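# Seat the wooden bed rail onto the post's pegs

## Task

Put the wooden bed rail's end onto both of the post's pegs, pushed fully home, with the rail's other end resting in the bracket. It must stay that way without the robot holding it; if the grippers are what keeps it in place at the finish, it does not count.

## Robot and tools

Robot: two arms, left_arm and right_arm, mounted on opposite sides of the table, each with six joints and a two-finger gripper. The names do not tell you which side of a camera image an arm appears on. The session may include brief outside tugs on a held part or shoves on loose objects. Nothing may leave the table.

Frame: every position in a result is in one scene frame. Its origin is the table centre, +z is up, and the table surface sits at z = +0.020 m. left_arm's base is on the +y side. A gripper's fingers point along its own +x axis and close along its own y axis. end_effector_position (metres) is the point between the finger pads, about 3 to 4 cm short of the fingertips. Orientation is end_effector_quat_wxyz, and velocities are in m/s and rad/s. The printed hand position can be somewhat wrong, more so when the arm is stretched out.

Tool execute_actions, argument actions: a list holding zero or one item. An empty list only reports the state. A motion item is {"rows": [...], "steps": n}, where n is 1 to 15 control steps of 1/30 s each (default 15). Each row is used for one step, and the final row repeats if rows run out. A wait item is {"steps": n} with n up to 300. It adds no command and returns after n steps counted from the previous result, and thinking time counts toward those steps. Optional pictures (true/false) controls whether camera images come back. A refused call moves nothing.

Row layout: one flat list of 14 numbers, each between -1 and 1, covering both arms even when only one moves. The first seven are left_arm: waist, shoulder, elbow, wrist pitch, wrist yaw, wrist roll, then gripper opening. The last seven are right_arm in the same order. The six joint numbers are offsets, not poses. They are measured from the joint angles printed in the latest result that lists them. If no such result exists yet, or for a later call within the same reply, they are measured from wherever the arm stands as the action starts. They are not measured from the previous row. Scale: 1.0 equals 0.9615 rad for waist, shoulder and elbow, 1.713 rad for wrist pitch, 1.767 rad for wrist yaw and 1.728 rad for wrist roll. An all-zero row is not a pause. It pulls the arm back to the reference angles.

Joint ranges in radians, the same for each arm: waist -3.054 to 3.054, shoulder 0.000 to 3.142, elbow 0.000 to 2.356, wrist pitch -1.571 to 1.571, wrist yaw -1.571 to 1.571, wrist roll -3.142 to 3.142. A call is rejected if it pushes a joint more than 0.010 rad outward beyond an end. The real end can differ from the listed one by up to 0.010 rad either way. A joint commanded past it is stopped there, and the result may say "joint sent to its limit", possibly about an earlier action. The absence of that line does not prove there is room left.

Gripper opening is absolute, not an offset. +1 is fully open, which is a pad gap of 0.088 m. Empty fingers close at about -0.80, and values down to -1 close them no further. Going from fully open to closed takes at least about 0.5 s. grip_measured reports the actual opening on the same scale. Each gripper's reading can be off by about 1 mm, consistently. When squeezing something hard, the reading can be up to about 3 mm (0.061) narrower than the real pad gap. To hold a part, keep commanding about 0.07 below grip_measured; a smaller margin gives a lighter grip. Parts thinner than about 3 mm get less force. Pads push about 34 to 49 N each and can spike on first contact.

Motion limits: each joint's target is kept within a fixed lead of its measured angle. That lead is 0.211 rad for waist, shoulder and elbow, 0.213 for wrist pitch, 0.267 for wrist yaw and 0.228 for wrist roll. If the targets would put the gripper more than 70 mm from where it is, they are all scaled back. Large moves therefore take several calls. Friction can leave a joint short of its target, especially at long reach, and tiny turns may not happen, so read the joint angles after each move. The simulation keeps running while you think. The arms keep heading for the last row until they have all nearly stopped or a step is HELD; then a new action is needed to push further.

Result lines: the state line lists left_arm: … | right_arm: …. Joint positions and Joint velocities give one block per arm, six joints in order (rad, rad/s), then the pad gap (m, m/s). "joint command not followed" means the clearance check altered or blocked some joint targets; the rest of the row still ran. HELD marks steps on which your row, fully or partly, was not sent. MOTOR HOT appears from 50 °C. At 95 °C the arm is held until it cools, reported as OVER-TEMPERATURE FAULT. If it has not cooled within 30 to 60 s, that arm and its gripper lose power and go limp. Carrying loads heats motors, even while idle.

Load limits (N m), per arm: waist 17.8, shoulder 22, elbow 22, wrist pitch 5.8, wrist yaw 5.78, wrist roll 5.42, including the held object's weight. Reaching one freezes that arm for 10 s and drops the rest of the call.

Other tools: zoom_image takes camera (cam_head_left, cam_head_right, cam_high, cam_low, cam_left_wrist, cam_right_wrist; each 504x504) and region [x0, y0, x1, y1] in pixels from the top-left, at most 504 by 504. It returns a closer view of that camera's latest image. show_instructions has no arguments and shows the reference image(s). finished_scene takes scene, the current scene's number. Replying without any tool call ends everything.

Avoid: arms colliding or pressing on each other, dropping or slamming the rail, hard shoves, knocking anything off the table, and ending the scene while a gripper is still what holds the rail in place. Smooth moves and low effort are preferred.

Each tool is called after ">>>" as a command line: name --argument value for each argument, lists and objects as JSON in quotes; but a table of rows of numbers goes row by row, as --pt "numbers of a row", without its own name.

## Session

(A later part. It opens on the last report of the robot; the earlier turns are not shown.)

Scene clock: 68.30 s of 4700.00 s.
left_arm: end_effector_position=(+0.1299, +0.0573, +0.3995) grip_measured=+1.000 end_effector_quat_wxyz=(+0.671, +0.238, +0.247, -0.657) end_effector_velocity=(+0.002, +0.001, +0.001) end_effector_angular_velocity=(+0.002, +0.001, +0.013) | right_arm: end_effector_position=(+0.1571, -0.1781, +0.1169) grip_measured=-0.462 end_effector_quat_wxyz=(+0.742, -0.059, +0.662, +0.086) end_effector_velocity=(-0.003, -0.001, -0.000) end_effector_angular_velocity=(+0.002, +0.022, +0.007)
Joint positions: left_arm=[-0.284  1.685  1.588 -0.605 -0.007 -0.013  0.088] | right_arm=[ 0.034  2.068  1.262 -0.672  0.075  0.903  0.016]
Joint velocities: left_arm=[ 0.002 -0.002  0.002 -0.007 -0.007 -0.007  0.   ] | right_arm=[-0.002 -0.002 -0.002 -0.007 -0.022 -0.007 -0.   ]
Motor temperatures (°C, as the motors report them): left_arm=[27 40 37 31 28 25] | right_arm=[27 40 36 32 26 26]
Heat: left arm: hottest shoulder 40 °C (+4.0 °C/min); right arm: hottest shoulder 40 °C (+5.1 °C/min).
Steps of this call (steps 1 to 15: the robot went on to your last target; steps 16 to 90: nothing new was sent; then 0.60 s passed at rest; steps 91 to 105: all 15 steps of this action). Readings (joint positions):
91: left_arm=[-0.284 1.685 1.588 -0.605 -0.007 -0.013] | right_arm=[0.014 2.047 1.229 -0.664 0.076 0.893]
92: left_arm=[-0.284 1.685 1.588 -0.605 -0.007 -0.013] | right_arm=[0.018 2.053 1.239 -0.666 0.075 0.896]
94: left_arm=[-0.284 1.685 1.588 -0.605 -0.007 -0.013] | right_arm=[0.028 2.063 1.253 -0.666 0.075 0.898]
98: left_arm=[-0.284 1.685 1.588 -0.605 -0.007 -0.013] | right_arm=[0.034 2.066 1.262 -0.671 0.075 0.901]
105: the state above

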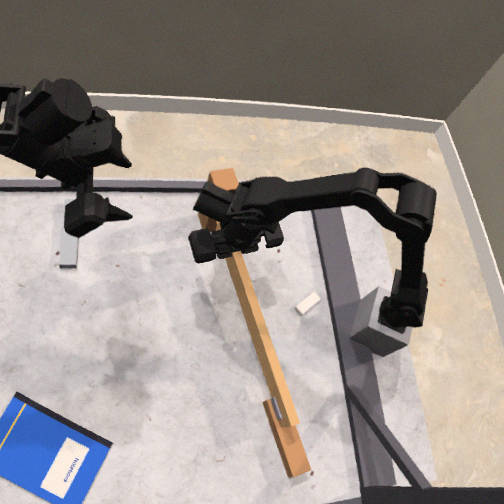

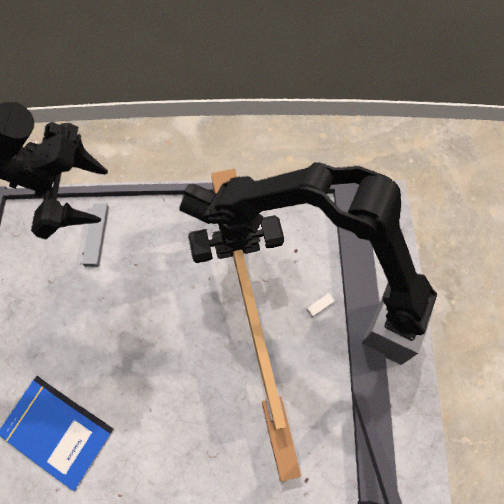

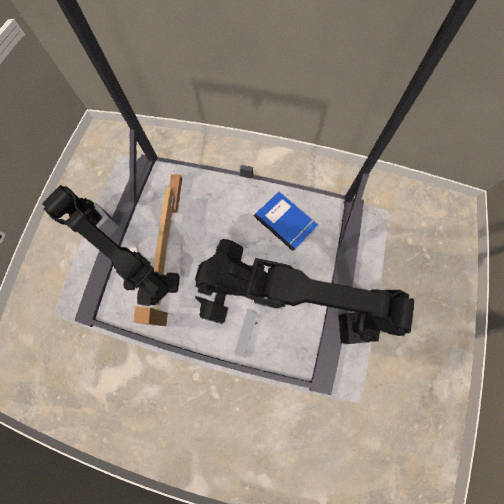

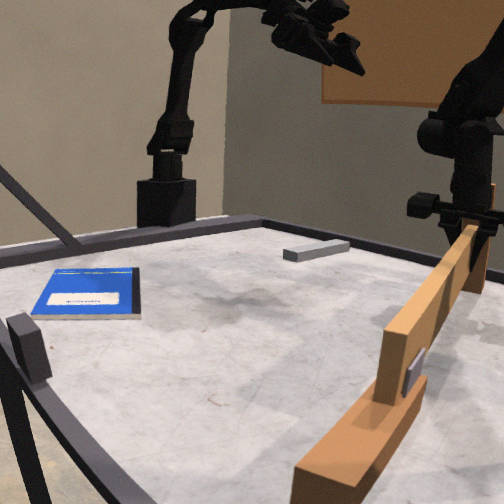

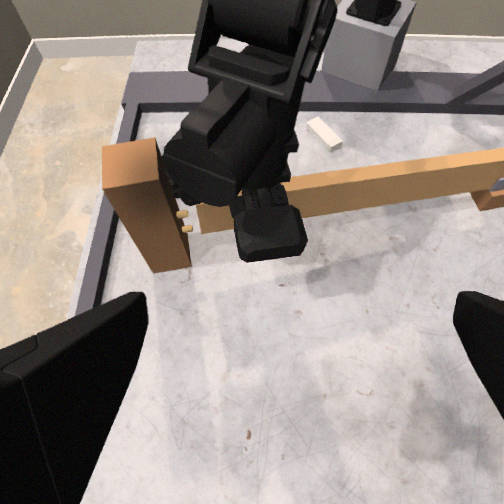

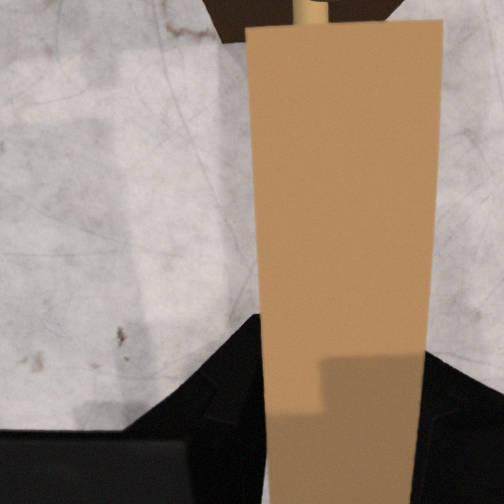

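>>> execute_actions --actions '[]'

Scene clock: 75.70 s of 4700.00 s.
left_arm: end_effector_position=(+0.1299, +0.0573, +0.3995) grip_measured=+1.000 end_effector_quat_wxyz=(+0.671, +0.238, +0.247, -0.657) end_effector_velocity=(-0.000, +0.003, -0.002) end_effector_angular_velocity=(+0.017, +0.012, +0.017) | right_arm: end_effector_position=(+0.1571, -0.1781, +0.1169) grip_measured=-0.462 end_effector_quat_wxyz=(+0.742, -0.059, +0.662, +0.086) end_effector_velocity=(-0.004, -0.004, -0.000) end_effector_angular_velocity=(-0.011, +0.029, +0.007)
Joint positions: left_arm=[-0.284  1.685  1.588 -0.605 -0.007 -0.013  0.088] | right_arm=[ 0.034  2.068  1.262 -0.672  0.075  0.903  0.016]
Joint velocities: left_arm=[-0.002 -0.002  0.002 -0.022 -0.007 -0.022  0.   ] | right_arm=[-0.002 -0.002 -0.002 -0.022 -0.022 -0.007 -0.   ]
Motor temperatures (°C, as the motors report them): left_arm=[27 41 37 32 28 25] | right_arm=[27 40 36 32 26 26]
Heat: left arm: hottest shoulder 41 °C (+4.0 °C/min); right arm: hottest shoulder 40 °C (+5.0 °C/min).
Steps of this call (steps 1 to 15: the robot went on to your last target; steps 16 to 90: nothing new was sent; then 4.40 s passed at rest). Readings (joint positions):
1: left_arm=[-0.284 1.685 1.588 -0.605 -0.007 -0.013] | right_arm=[0.034 2.068 1.262 -0.672 0.075 0.903]
2: left_arm=[-0.284 1.685 1.588 -0.605 -0.007 -0.013] | right_arm=[0.034 2.068 1.262 -0.672 0.075 0.903]
4: left_arm=[-0.284 1.685 1.588 -0.605 -0.007 -0.013] | right_arm=[0.034 2.068 1.262 -0.672 0.075 0.903]
8: left_arm=[-0.284 1.685 1.588 -0.605 -0.007 -0.013] | right_arm=[0.034 2.068 1.262 -0.672 0.075 0.903]
90: the state above
All arms were judged still, so your last target was given up. Only a new action makes them travel on or press farther. Fingers that are still opening or closing keep moving.

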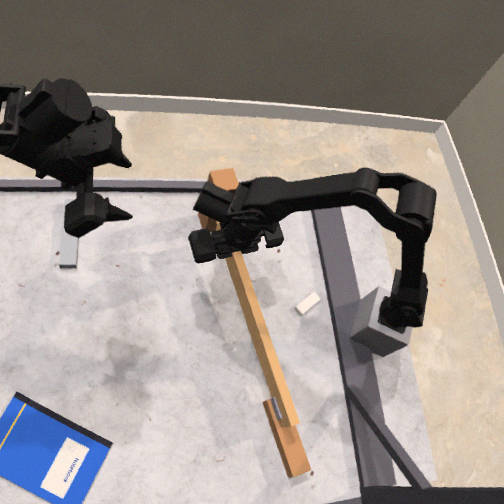

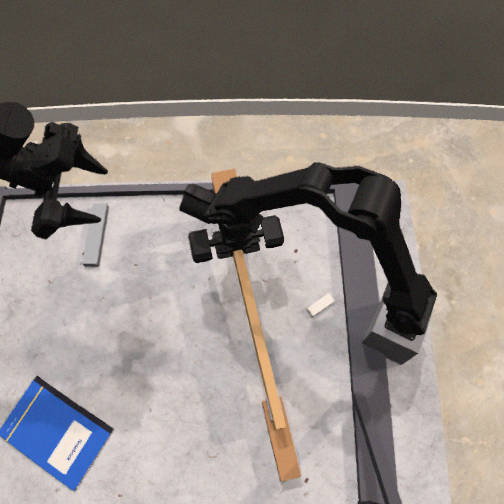

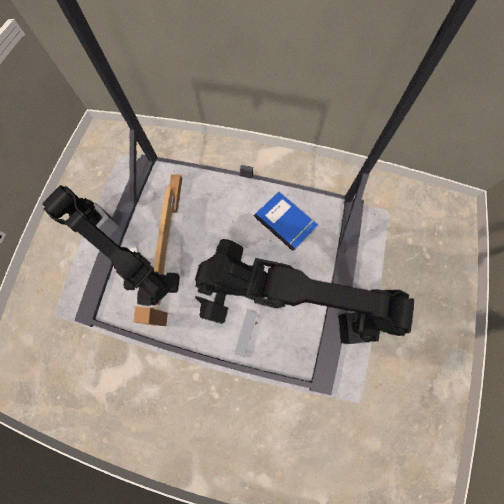

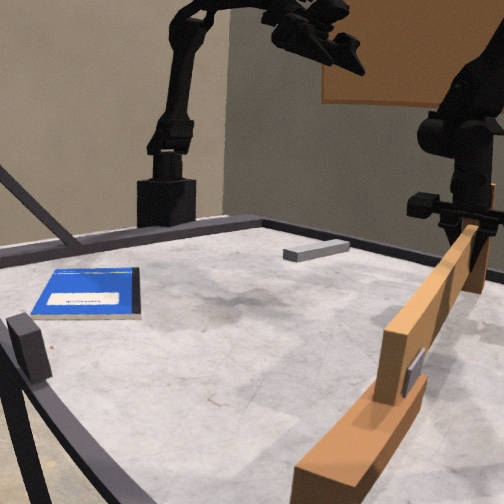

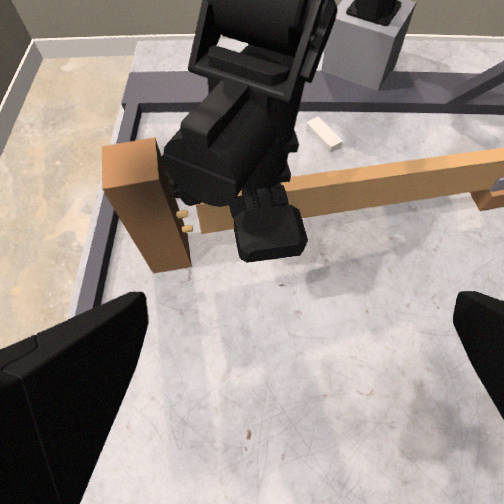

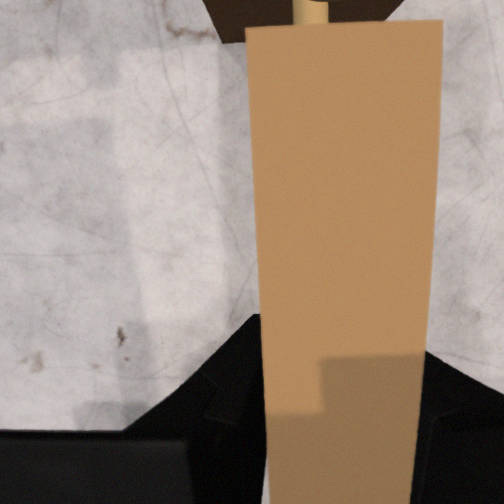

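>>> execute_actions --actions '[{"rows": [[0,0,0,0,0,0,1,-0.04,0,0.012,0,0,0.02,-0.7]], "steps": 15}]'

Scene clock: 78.73 s of 4700.00 s.
left_arm: end_effector_position=(+0.1299, +0.0573, +0.3995) grip_measured=+1.000 end_effector_quat_wxyz=(+0.671, +0.238, +0.247, -0.657) end_effector_velocity=(-0.002, +0.003, -0.008) end_effector_angular_velocity=(+0.032, -0.010, -0.006) | right_arm: end_effector_position=(+0.1631, -0.1836, +0.1167) grip_measured=-0.462 end_effector_quat_wxyz=(+0.740, -0.049, +0.667, +0.073) end_effector_velocity=(-0.001, -0.002, +0.000) end_effector_angular_velocity=(-0.004, +0.010, +0.005)
Joint positions: left_arm=[-0.284  1.685  1.588 -0.605 -0.007 -0.013  0.088] | right_arm=[ 0.011  2.068  1.262 -0.681  0.07   0.913  0.016]
Joint velocities: left_arm=[-0.007  0.002 -0.007 -0.022 -0.007  0.007  0.   ] | right_arm=[-0.002 -0.002 -0.002 -0.007 -0.007 -0.007  0.   ]
Motor temperatures (°C, as the motors report them): left_arm=[27 41 37 32 28 25] | right_arm=[27 40 36 31 26 26]
Heat: left arm: hottest shoulder 41 °C (+4.0 °C/min); right arm: hottest shoulder 40 °C (+5.0 °C/min).
Steps of this call (steps 1 to 76: nothing new was sent; steps 77 to 91: all 15 steps of this action). Readings (joint positions):
77: left_arm=[-0.284 1.685 1.588 -0.605 -0.007 -0.013] | right_arm=[0.032 2.068 1.262 -0.673 0.073 0.907]
78: left_arm=[-0.284 1.685 1.588 -0.605 -0.007 -0.013] | right_arm=[0.026 2.068 1.262 -0.677 0.071 0.910]
80: left_arm=[-0.284 1.685 1.588 -0.605 -0.007 -0.013] | right_arm=[0.015 2.068 1.262 -0.679 0.071 0.913]
84: left_arm=[-0.284 1.685 1.588 -0.605 -0.007 -0.013] | right_arm=[0.011 2.068 1.262 -0.681 0.070 0.913]
91: the state above

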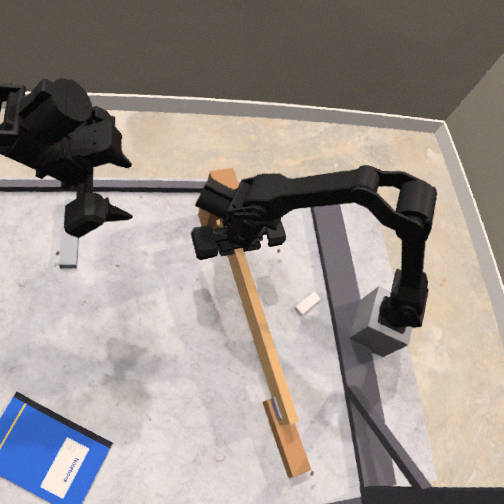

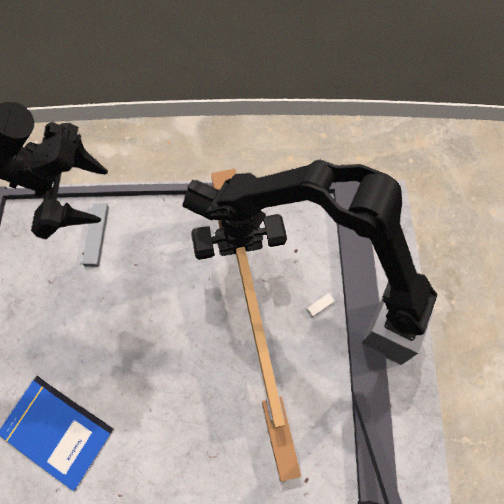

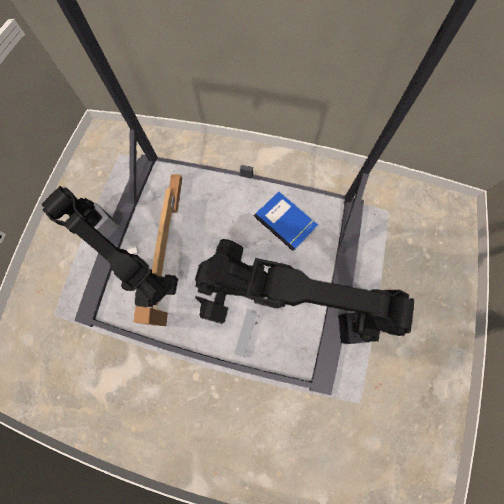

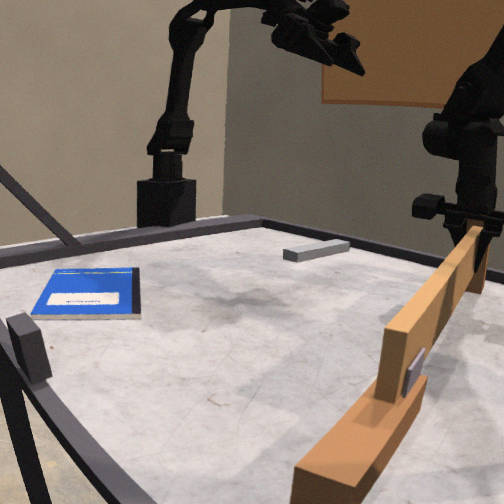

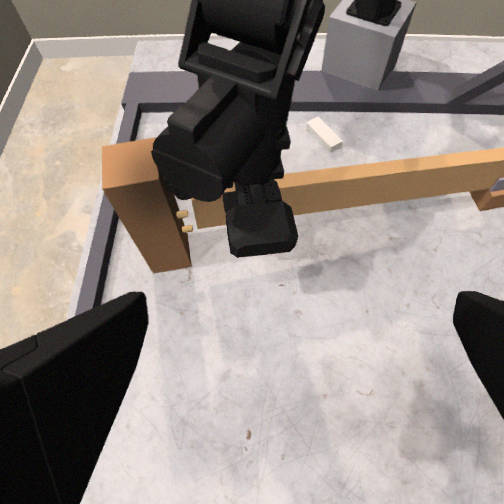

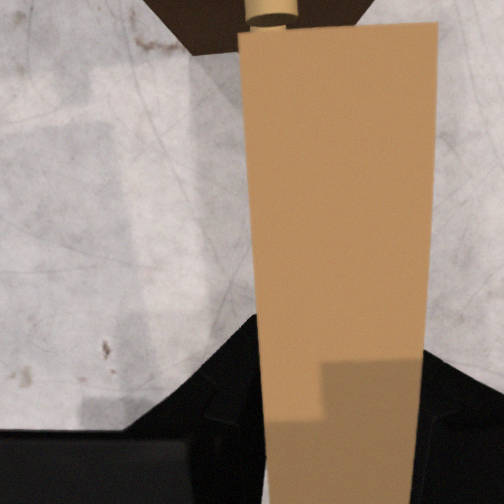

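>>> execute_actions --actions '[{"rows": [[0,0,0,0,0,0,1,0,0.01,0.035,0,0,0,-0.7]], "steps": 15}]'

Scene clock: 81.17 s of 4700.00 s.
left_arm: end_effector_position=(+0.1299, +0.0573, +0.3995) grip_measured=+1.000 end_effector_quat_wxyz=(+0.671, +0.238, +0.247, -0.657) end_effector_velocity=(-0.000, +0.000, -0.001) end_effector_angular_velocity=(+0.007, +0.001, +0.008) | right_arm: end_effector_position=(+0.1625, -0.1813, +0.1179) grip_measured=-0.462 end_effector_quat_wxyz=(+0.740, -0.053, +0.666, +0.078) end_effector_velocity=(-0.001, -0.002, -0.002) end_effector_angular_velocity=(-0.008, +0.012, +0.005)
Joint positions: left_arm=[-0.284  1.685  1.588 -0.605 -0.007 -0.013  0.088] | right_arm=[ 0.015  2.07   1.271 -0.686  0.069  0.905  0.016]
Joint velocities: left_arm=[-0.002  0.002  0.002 -0.007 -0.007 -0.007  0.   ] | right_arm=[-0.002  0.002 -0.002 -0.007 -0.007 -0.007  0.   ]
Motor temperatures (°C, as the motors report them): left_arm=[27 41 37 32 28 25] | right_arm=[27 40 36 32 26 26]
Heat: left arm: hottest shoulder 41 °C (+4.1 °C/min); right arm: hottest shoulder 40 °C (+5.1 °C/min).
Steps of this call (steps 1 to 15: the robot went on to your last target; steps 16 to 58: nothing new was sent; steps 59 to 73: all 15 steps of this action). Readings (joint positions):
59: left_arm=[-0.284 1.685 1.588 -0.605 -0.007 -0.013] | right_arm=[0.012 2.068 1.262 -0.681 0.070 0.913]
60: left_arm=[-0.284 1.685 1.588 -0.605 -0.007 -0.013] | right_arm=[0.012 2.068 1.263 -0.682 0.070 0.913]
62: left_arm=[-0.284 1.685 1.588 -0.605 -0.007 -0.013] | right_arm=[0.012 2.069 1.265 -0.685 0.070 0.910]
66: left_arm=[-0.284 1.685 1.588 -0.605 -0.007 -0.013] | right_arm=[0.014 2.069 1.268 -0.686 0.069 0.907]
73: the state above

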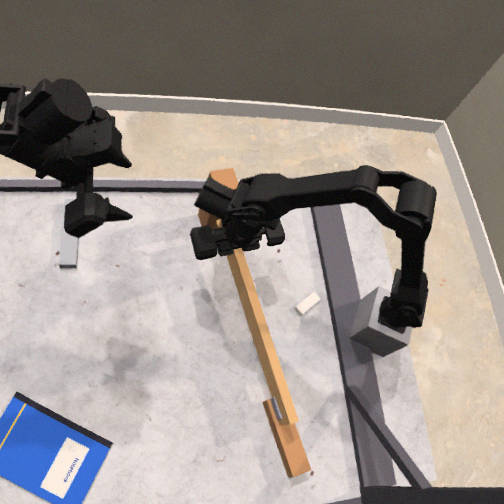

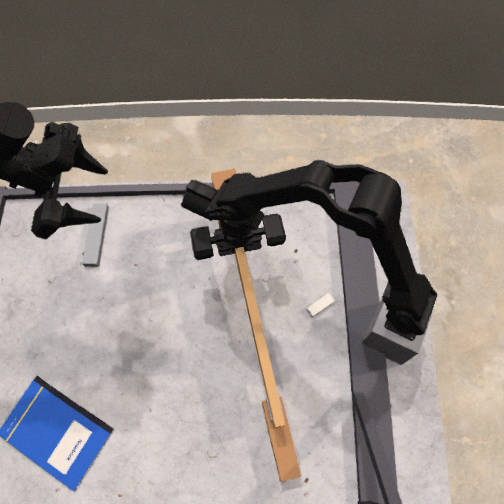

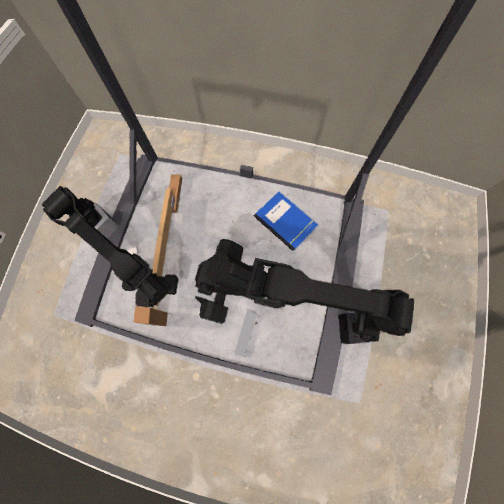

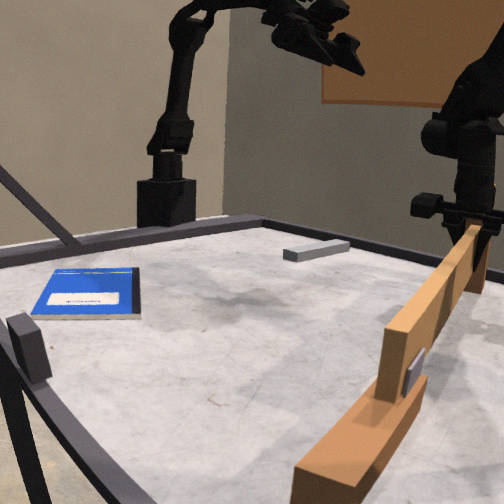

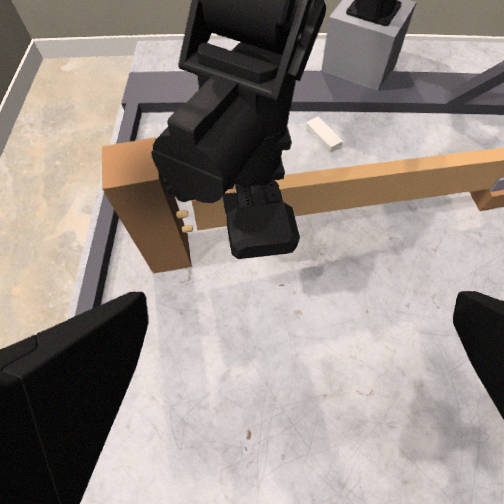

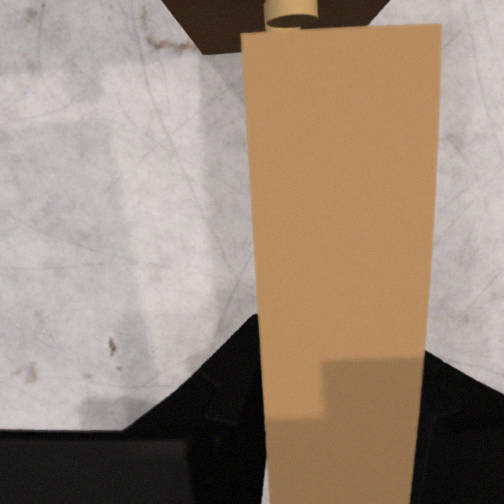

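>>> execute_actions --actions '[{"rows": [[0,0,0,0,0,0,1,0,0.015,0.04,0.006,0,0,-0.7]], "steps": 15}]'

Scene clock: 82.97 s of 4700.00 s.
left_arm: end_effector_position=(+0.1299, +0.0573, +0.3995) grip_measured=+1.000 end_effector_quat_wxyz=(+0.671, +0.238, +0.247, -0.657) end_effector_velocity=(+0.002, +0.002, -0.001) end_effector_angular_velocity=(+0.007, -0.009, +0.019) | right_arm: end_effector_position=(+0.1621, -0.1777, +0.1182) grip_measured=-0.462 end_effector_quat_wxyz=(+0.740, -0.055, +0.666, +0.083) end_effector_velocity=(+0.000, +0.001, +0.000) end_effector_angular_velocity=(+0.009, +0.003, +0.005)
Joint positions: left_arm=[-0.284  1.685  1.588 -0.605 -0.007 -0.013  0.088] | right_arm=[ 0.02   2.076  1.282 -0.687  0.067  0.899  0.016]
Joint velocities: left_arm=[-0.002 -0.002 -0.002 -0.007 -0.022 -0.007  0.   ] | right_arm=[-0.002 -0.002 -0.002  0.007 -0.007 -0.007 -0.   ]
Motor temperatures (°C, as the motors report them): left_arm=[27 42 37 33 28 25] | right_arm=[27 41 37 32 26 26]
Heat: left arm: hottest shoulder 42 °C (+5.0 °C/min); right arm: hottest shoulder 41 °C (+6.0 °C/min).
Steps of this call (steps 1 to 15: the robot went on to your last target; steps 16 to 39: nothing new was sent; steps 40 to 54: all 15 steps of this action). Readings (joint positions):
40: left_arm=[-0.284 1.685 1.588 -0.605 -0.007 -0.013] | right_arm=[0.015 2.071 1.273 -0.687 0.068 0.904]
41: left_arm=[-0.284 1.685 1.588 -0.605 -0.007 -0.013] | right_arm=[0.016 2.072 1.275 -0.687 0.068 0.903]
43: left_arm=[-0.284 1.685 1.588 -0.605 -0.007 -0.013] | right_arm=[0.019 2.075 1.279 -0.687 0.067 0.900]
47: left_arm=[-0.284 1.685 1.588 -0.605 -0.007 -0.013] | right_arm=[0.020 2.076 1.282 -0.687 0.067 0.899]
54: the state above

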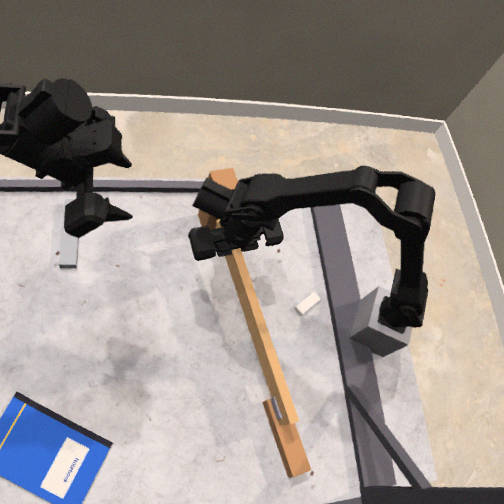

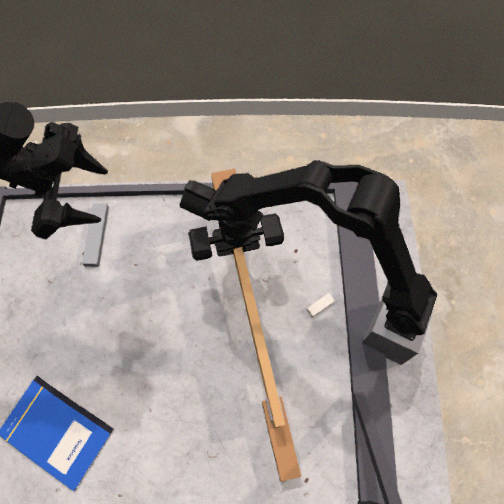

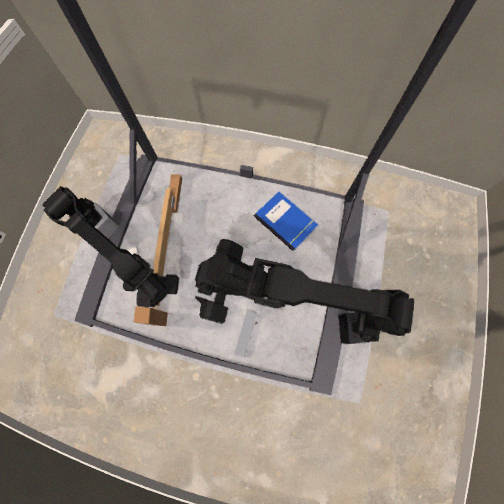

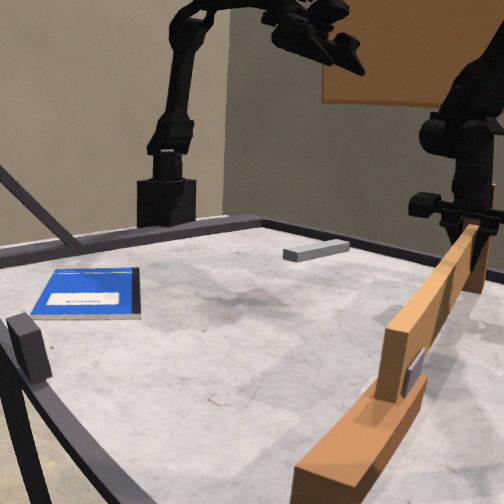

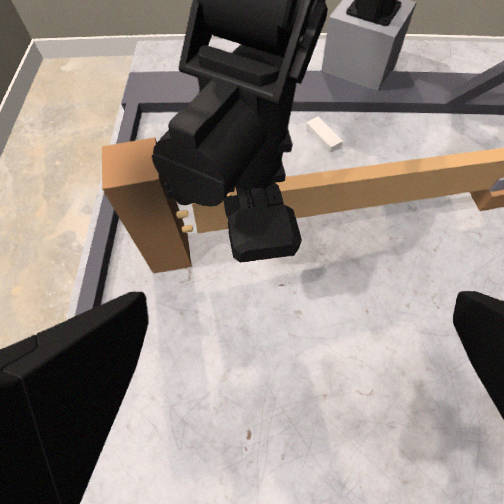

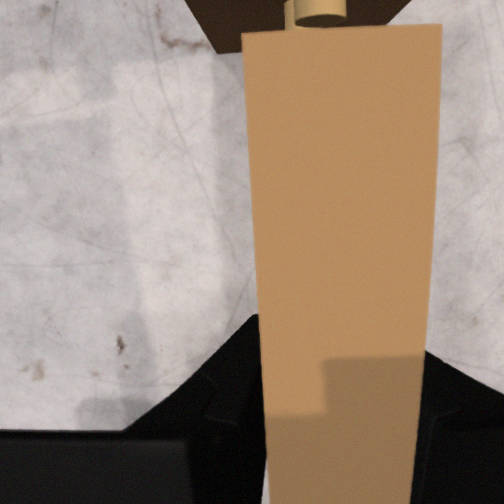

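>>> execute_actions --actions '[{"rows": [[0,0,0,0,0,0,1,-0.04,0.02,0.03,0.005,0.005,0.005,-0.7]], "steps": 15}]'

Scene clock: 85.40 s of 4700.00 s.
left_arm: end_effector_position=(+0.1299, +0.0573, +0.3995) grip_measured=+1.000 end_effector_quat_wxyz=(+0.671, +0.238, +0.247, -0.657) end_effector_velocity=(+0.002, +0.003, -0.001) end_effector_angular_velocity=(+0.007, +0.001, +0.013) | right_arm: end_effector_position=(+0.1623, -0.1781, +0.1173) grip_measured=-0.462 end_effector_quat_wxyz=(+0.739, -0.056, +0.666, +0.082) end_effector_velocity=(-0.006, -0.001, -0.001) end_effector_angular_velocity=(-0.002, +0.025, +0.012)
Joint positions: left_arm=[-0.284  1.685  1.588 -0.605 -0.007 -0.013  0.088] | right_arm=[ 0.019  2.079  1.282 -0.687  0.066  0.897  0.016]
Joint velocities: left_arm=[ 0.002 -0.007 -0.007 -0.007 -0.007 -0.007  0.   ] | right_arm=[ 0.002 -0.002 -0.007 -0.007 -0.022 -0.007 -0.   ]
Motor temperatures (°C, as the motors report them): left_arm=[27 42 37 33 28 25] | right_arm=[27 41 37 32 26 26]
Heat: left arm: hottest shoulder 42 °C (+5.1 °C/min); right arm: hottest shoulder 41 °C (+6.1 °C/min).
Steps of this call (steps 1 to 15: the robot went on to your last target; steps 16 to 58: nothing new was sent; steps 59 to 73: all 15 steps of this action). Readings (joint positions):
59: left_arm=[-0.284 1.685 1.588 -0.605 -0.007 -0.013] | right_arm=[0.019 2.078 1.282 -0.687 0.066 0.897]
60: left_arm=[-0.284 1.685 1.588 -0.605 -0.007 -0.013] | right_arm=[0.019 2.078 1.282 -0.687 0.066 0.897]
62: left_arm=[-0.284 1.685 1.588 -0.605 -0.007 -0.013] | right_arm=[0.019 2.079 1.282 -0.687 0.066 0.897]
66: left_arm=[-0.284 1.685 1.588 -0.605 -0.007 -0.013] | right_arm=[0.019 2.079 1.282 -0.687 0.066 0.897]
73: the state above

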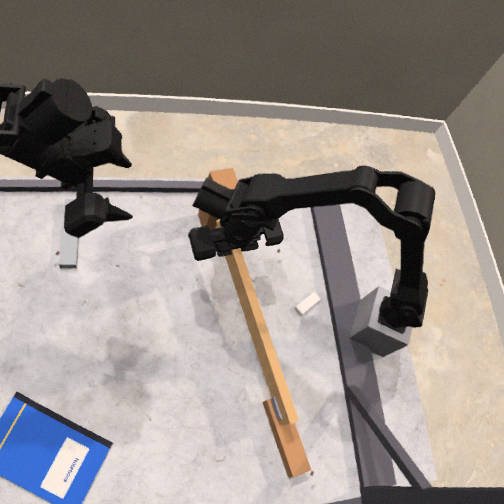

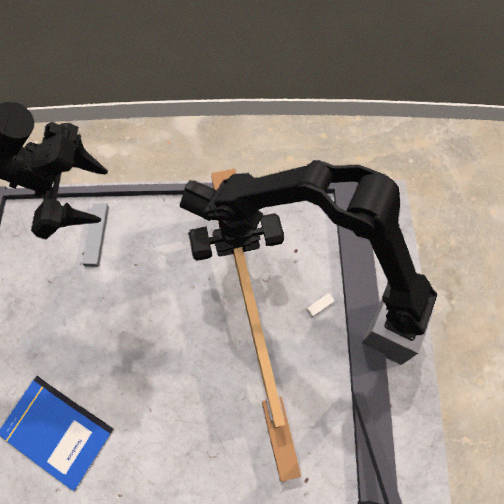

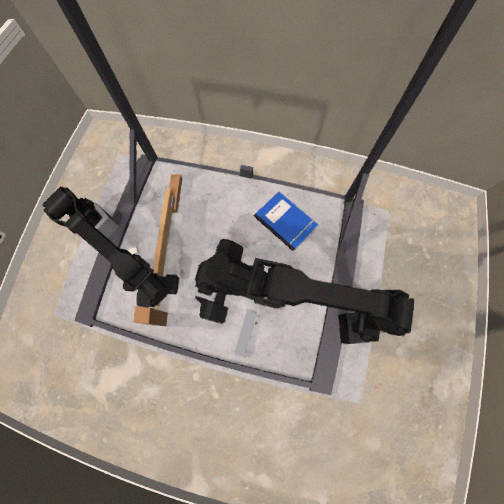

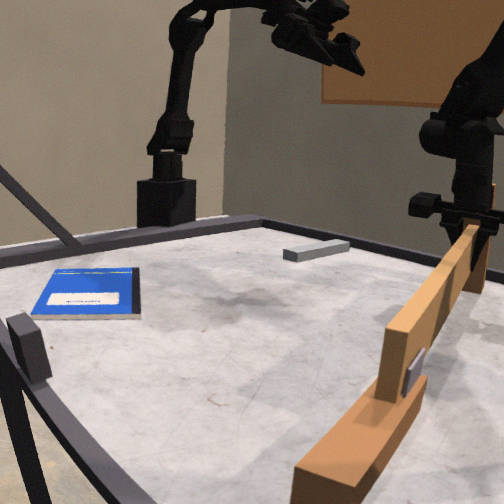

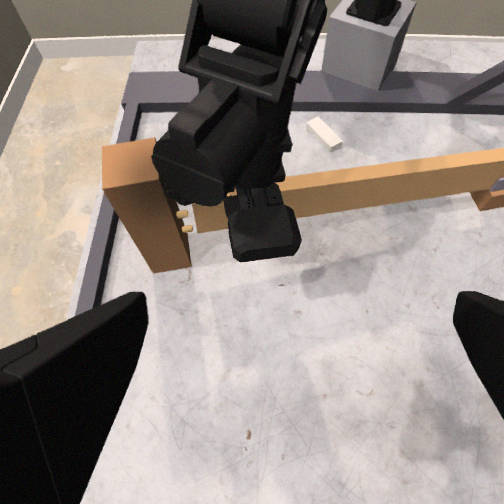

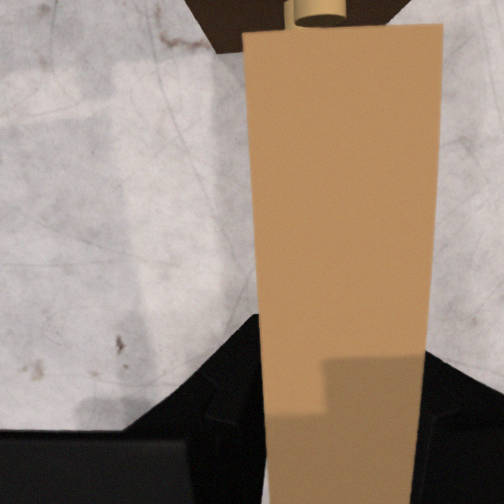

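In contact. Slide down.

>>> execute_actions --actions '[{"rows": [[0,0,0,0,0,0,1,-0.04,0.035,0.02,0.005,0,0.005,-0.7]], "steps": 15}]' --pictures false

>>> execute_actions --actions '[{"rows": [[0,0,0,0,0,0,1,-0.04,0.035,0.02,0.005,0,0.005,-0.7]], "steps": 15}]' --pictures false

>>> execute_actions --actions '[{"rows": [[0,0,0,0,0,0,1,-0.04,0.035,0.02,0.005,0,0.005,-0.7]], "steps": 15}]' --pictures false

Scene clock: 89.67 s of 4700.00 s.
left_arm: end_effector_position=(+0.1299, +0.0573, +0.3995) grip_measured=+1.000 end_effector_quat_wxyz=(+0.671, +0.238, +0.247, -0.657) end_effector_velocity=(+0.000, +0.003, -0.002) end_effector_angular_velocity=(+0.017, +0.010, +0.002) | right_arm: end_effector_position=(+0.1615, -0.1802, +0.1109) grip_measured=-0.462 end_effector_quat_wxyz=(+0.735, -0.060, +0.671, +0.077) end_effector_velocity=(+0.000, +0.001, +0.000) end_effector_angular_velocity=(+0.008, +0.002, +0.020)
Joint positions: left_arm=[-0.284  1.685  1.588 -0.605 -0.007 -0.013  0.088] | right_arm=[ 0.016  2.096  1.282 -0.688  0.062  0.897  0.016]
Joint velocities: left_arm=[ 0.002 -0.002  0.002 -0.022  0.007 -0.007  0.   ] | right_arm=[-0.002 -0.002 -0.002  0.007 -0.007 -0.022 -0.   ]
Motor temperatures (°C, as the motors report them): left_arm=[27 42 37 33 28 25] | right_arm=[27 41 38 32 26 26]
Heat: left arm: hottest shoulder 42 °C (+4.0 °C/min); right arm: hottest shoulder 41 °C (+6.0 °C/min).
Steps of this call (steps 1 to 15: the robot went on to your last target; steps 16 to 90: nothing new was sent; then 0.77 s passed at rest; steps 91 to 105: all 15 steps of this action). Readings (joint positions):
91: left_arm=[-0.284 1.685 1.588 -0.605 -0.007 -0.013] | right_arm=[0.019 2.082 1.282 -0.688 0.066 0.897]
92: left_arm=[-0.284 1.685 1.588 -0.605 -0.007 -0.013] | right_arm=[0.019 2.083 1.282 -0.688 0.066 0.897]
94: left_arm=[-0.284 1.685 1.588 -0.605 -0.007 -0.013] | right_arm=[0.017 2.090 1.282 -0.688 0.065 0.897]
98: left_arm=[-0.284 1.685 1.588 -0.605 -0.007 -0.013] | right_arm=[0.016 2.096 1.282 -0.688 0.062 0.897]
105: the state above

Scene clock: 90.17 s of 4700.00 s.
left_arm: end_effector_position=(+0.1299, +0.0573, +0.3995) grip_measured=+1.000 end_effector_quat_wxyz=(+0.671, +0.238, +0.247, -0.657) end_effector_velocity=(-0.000, +0.001, -0.003) end_effector_angular_velocity=(+0.012, -0.008, +0.014) | right_arm: end_effector_position=(+0.1606, -0.1825, +0.1044) grip_measured=-0.462 end_effector_quat_wxyz=(+0.730, -0.064, +0.677, +0.072) end_effector_velocity=(-0.004, +0.002, +0.001) end_effector_angular_velocity=(+0.009, +0.021, -0.004)
Joint positions: left_arm=[-0.284  1.685  1.588 -0.605 -0.007 -0.013  0.088] | right_arm=[ 0.013  2.114  1.282 -0.688  0.056  0.897  0.016]
Joint velocities: left_arm=[-0.007  0.002 -0.002 -0.007 -0.022 -0.007  0.   ] | right_arm=[ 0.002 -0.002  0.002 -0.007 -0.022  0.007 -0.   ]
Motor temperatures (°C, as the motors report them): left_arm=[27 42 37 33 28 25] | right_arm=[27 41 38 32 26 26]
Heat: left arm: hottest shoulder 42 °C (+4.1 °C/min); right arm: hottest shoulder 41 °C (+6.1 °C/min).
Steps of this call (steps 1 to 15: all 15 steps of this action). Readings (joint positions):
1: left_arm=[-0.284 1.685 1.588 -0.605 -0.007 -0.013] | right_arm=[0.016 2.099 1.282 -0.688 0.061 0.897]
2: left_arm=[-0.284 1.685 1.588 -0.605 -0.007 -0.013] | right_arm=[0.016 2.101 1.282 -0.688 0.060 0.897]
4: left_arm=[-0.284 1.685 1.588 -0.605 -0.007 -0.013] | right_arm=[0.014 2.107 1.282 -0.688 0.058 0.897]
8: left_arm=[-0.284 1.685 1.588 -0.605 -0.007 -0.013] | right_arm=[0.013 2.114 1.282 -0.688 0.056 0.897]
15: the state above

Scene clock: 90.67 s of 4700.00 s.
left_arm: end_effector_position=(+0.1299, +0.0573, +0.3995) grip_measured=+1.000 end_effector_quat_wxyz=(+0.671, +0.238, +0.247, -0.657) end_effector_velocity=(-0.002, +0.005, -0.004) end_effector_angular_velocity=(+0.032, +0.001, +0.003) | right_arm: end_effector_position=(+0.1598, -0.1847, +0.0985) grip_measured=-0.462 end_effector_quat_wxyz=(+0.725, -0.066, +0.683, +0.068) end_effector_velocity=(-0.000, +0.000, +0.003) end_effector_angular_velocity=(+0.005, +0.005, +0.005)
Joint positions: left_arm=[-0.284  1.685  1.588 -0.605 -0.007 -0.013  0.088] | right_arm=[ 0.009  2.131  1.282 -0.688  0.049  0.897  0.016]
Joint velocities: left_arm=[-0.007 -0.002  0.002 -0.037 -0.007 -0.007  0.   ] | right_arm=[-0.002 -0.007  0.002 -0.007 -0.007 -0.007 -0.   ]
Motor temperatures (°C, as the motors report them): left_arm=[27 42 38 33 28 25] | right_arm=[27 41 38 32 26 26]
Heat: left arm: hottest shoulder 42 °C (+4.0 °C/min); right arm: hottest shoulder 41 °C (+6.0 °C/min).
Steps of this call (steps 1 to 15: all 15 steps of this action). Readings (joint positions):
1: left_arm=[-0.284 1.685 1.588 -0.605 -0.007 -0.013] | right_arm=[0.012 2.117 1.282 -0.688 0.055 0.897]
2: left_arm=[-0.284 1.685 1.588 -0.605 -0.007 -0.013] | right_arm=[0.012 2.119 1.282 -0.688 0.053 0.897]
4: left_arm=[-0.284 1.685 1.588 -0.605 -0.007 -0.013] | right_arm=[0.011 2.125 1.282 -0.688 0.051 0.897]
8: left_arm=[-0.284 1.685 1.588 -0.605 -0.007 -0.013] | right_arm=[0.009 2.131 1.282 -0.688 0.049 0.897]
15: the state above

>>> execute_actions --actions '[{"rows": [[0,0,0,0,0,0,1,0.035,-0.062,0.02,0.005,0.015,0,-0.7]], "steps": 15}]'

Scene clock: 92.93 s of 4700.00 s.
left_arm: end_effector_position=(+0.1299, +0.0573, +0.3995) grip_measured=+1.000 end_effector_quat_wxyz=(+0.671, +0.238, +0.247, -0.657) end_effector_velocity=(-0.000, -0.000, +0.001) end_effector_angular_velocity=(-0.007, -0.010, -0.002) | right_arm: end_effector_position=(+0.1555, -0.1743, +0.1130) grip_measured=-0.462 end_effector_quat_wxyz=(+0.737, -0.067, +0.666, +0.088) end_effector_velocity=(-0.002, +0.001, -0.001) end_effector_angular_velocity=(+0.005, +0.005, +0.010)
Joint positions: left_arm=[-0.284  1.685  1.588 -0.605 -0.007 -0.013  0.088] | right_arm=[ 0.04   2.093  1.286 -0.685  0.069  0.895  0.016]
Joint velocities: left_arm=[-0.002 -0.002 -0.002  0.007 -0.007  0.007  0.   ] | right_arm=[ 0.002  0.002 -0.002  0.007 -0.007 -0.007  0.   ]
Motor temperatures (°C, as the motors report them): left_arm=[27 42 38 33 28 25] | right_arm=[27 41 38 32 26 26]
Heat: left arm: hottest shoulder 42 °C (+4.0 °C/min); right arm: hottest shoulder 41 °C (+6.0 °C/min).
Steps of this call (steps 1 to 15: the robot went on to your last target; steps 16 to 53: nothing new was sent; steps 54 to 68: all 15 steps of this action). Readings (joint positions):
54: left_arm=[-0.284 1.685 1.588 -0.605 -0.007 -0.013] | right_arm=[0.012 2.127 1.282 -0.688 0.053 0.897]
55: left_arm=[-0.284 1.685 1.588 -0.605 -0.007 -0.013] | right_arm=[0.017 2.124 1.282 -0.686 0.057 0.897]
57: left_arm=[-0.284 1.685 1.588 -0.605 -0.007 -0.013] | right_arm=[0.027 2.113 1.283 -0.685 0.062 0.897]
61: left_arm=[-0.284 1.685 1.588 -0.605 -0.007 -0.013] | right_arm=[0.039 2.095 1.286 -0.685 0.067 0.895]
68: the state above

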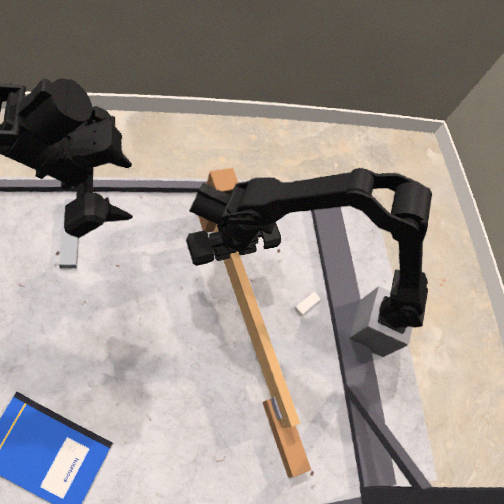

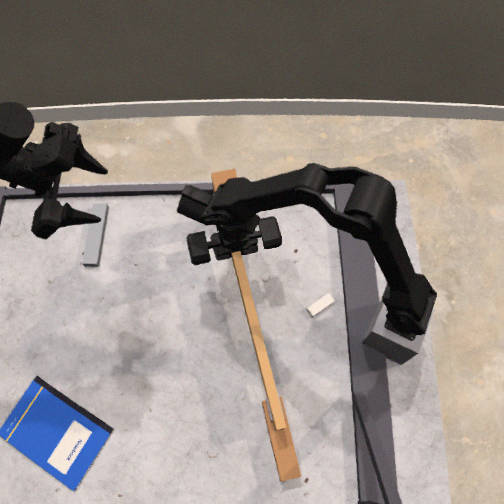

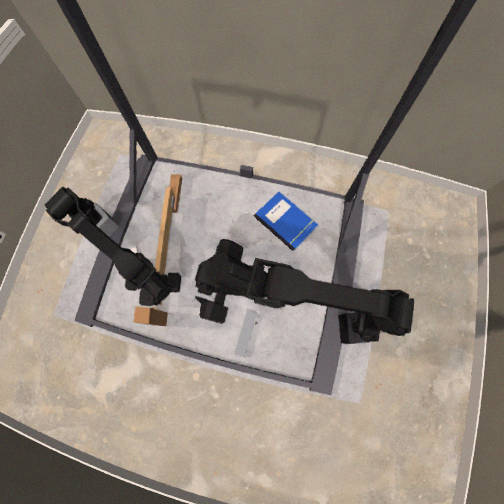

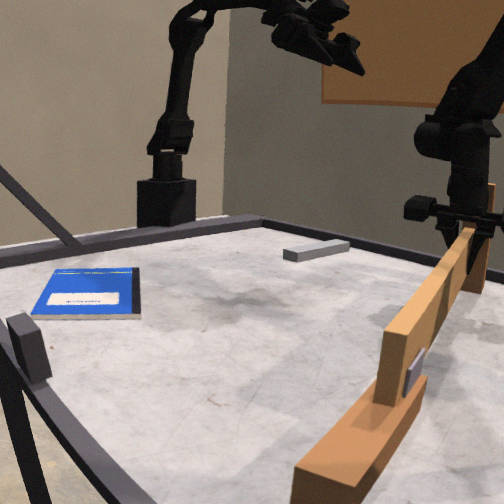

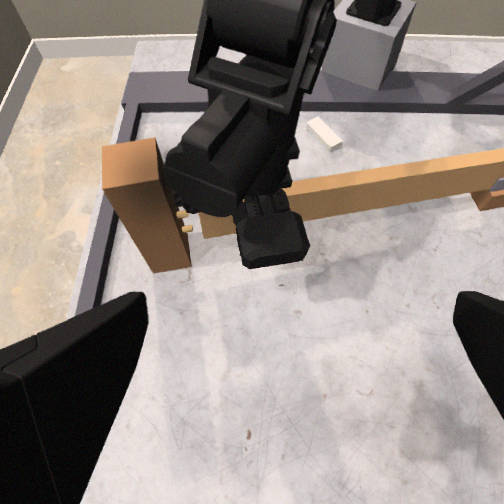

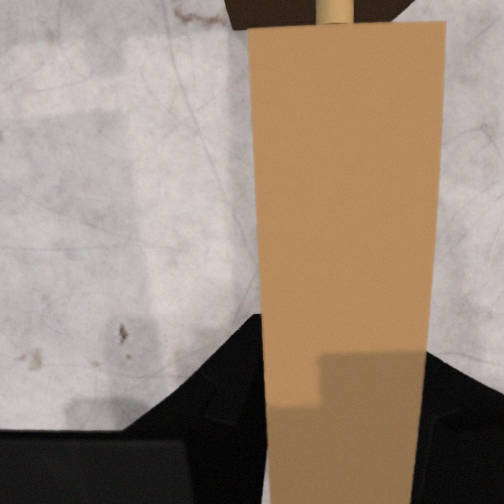

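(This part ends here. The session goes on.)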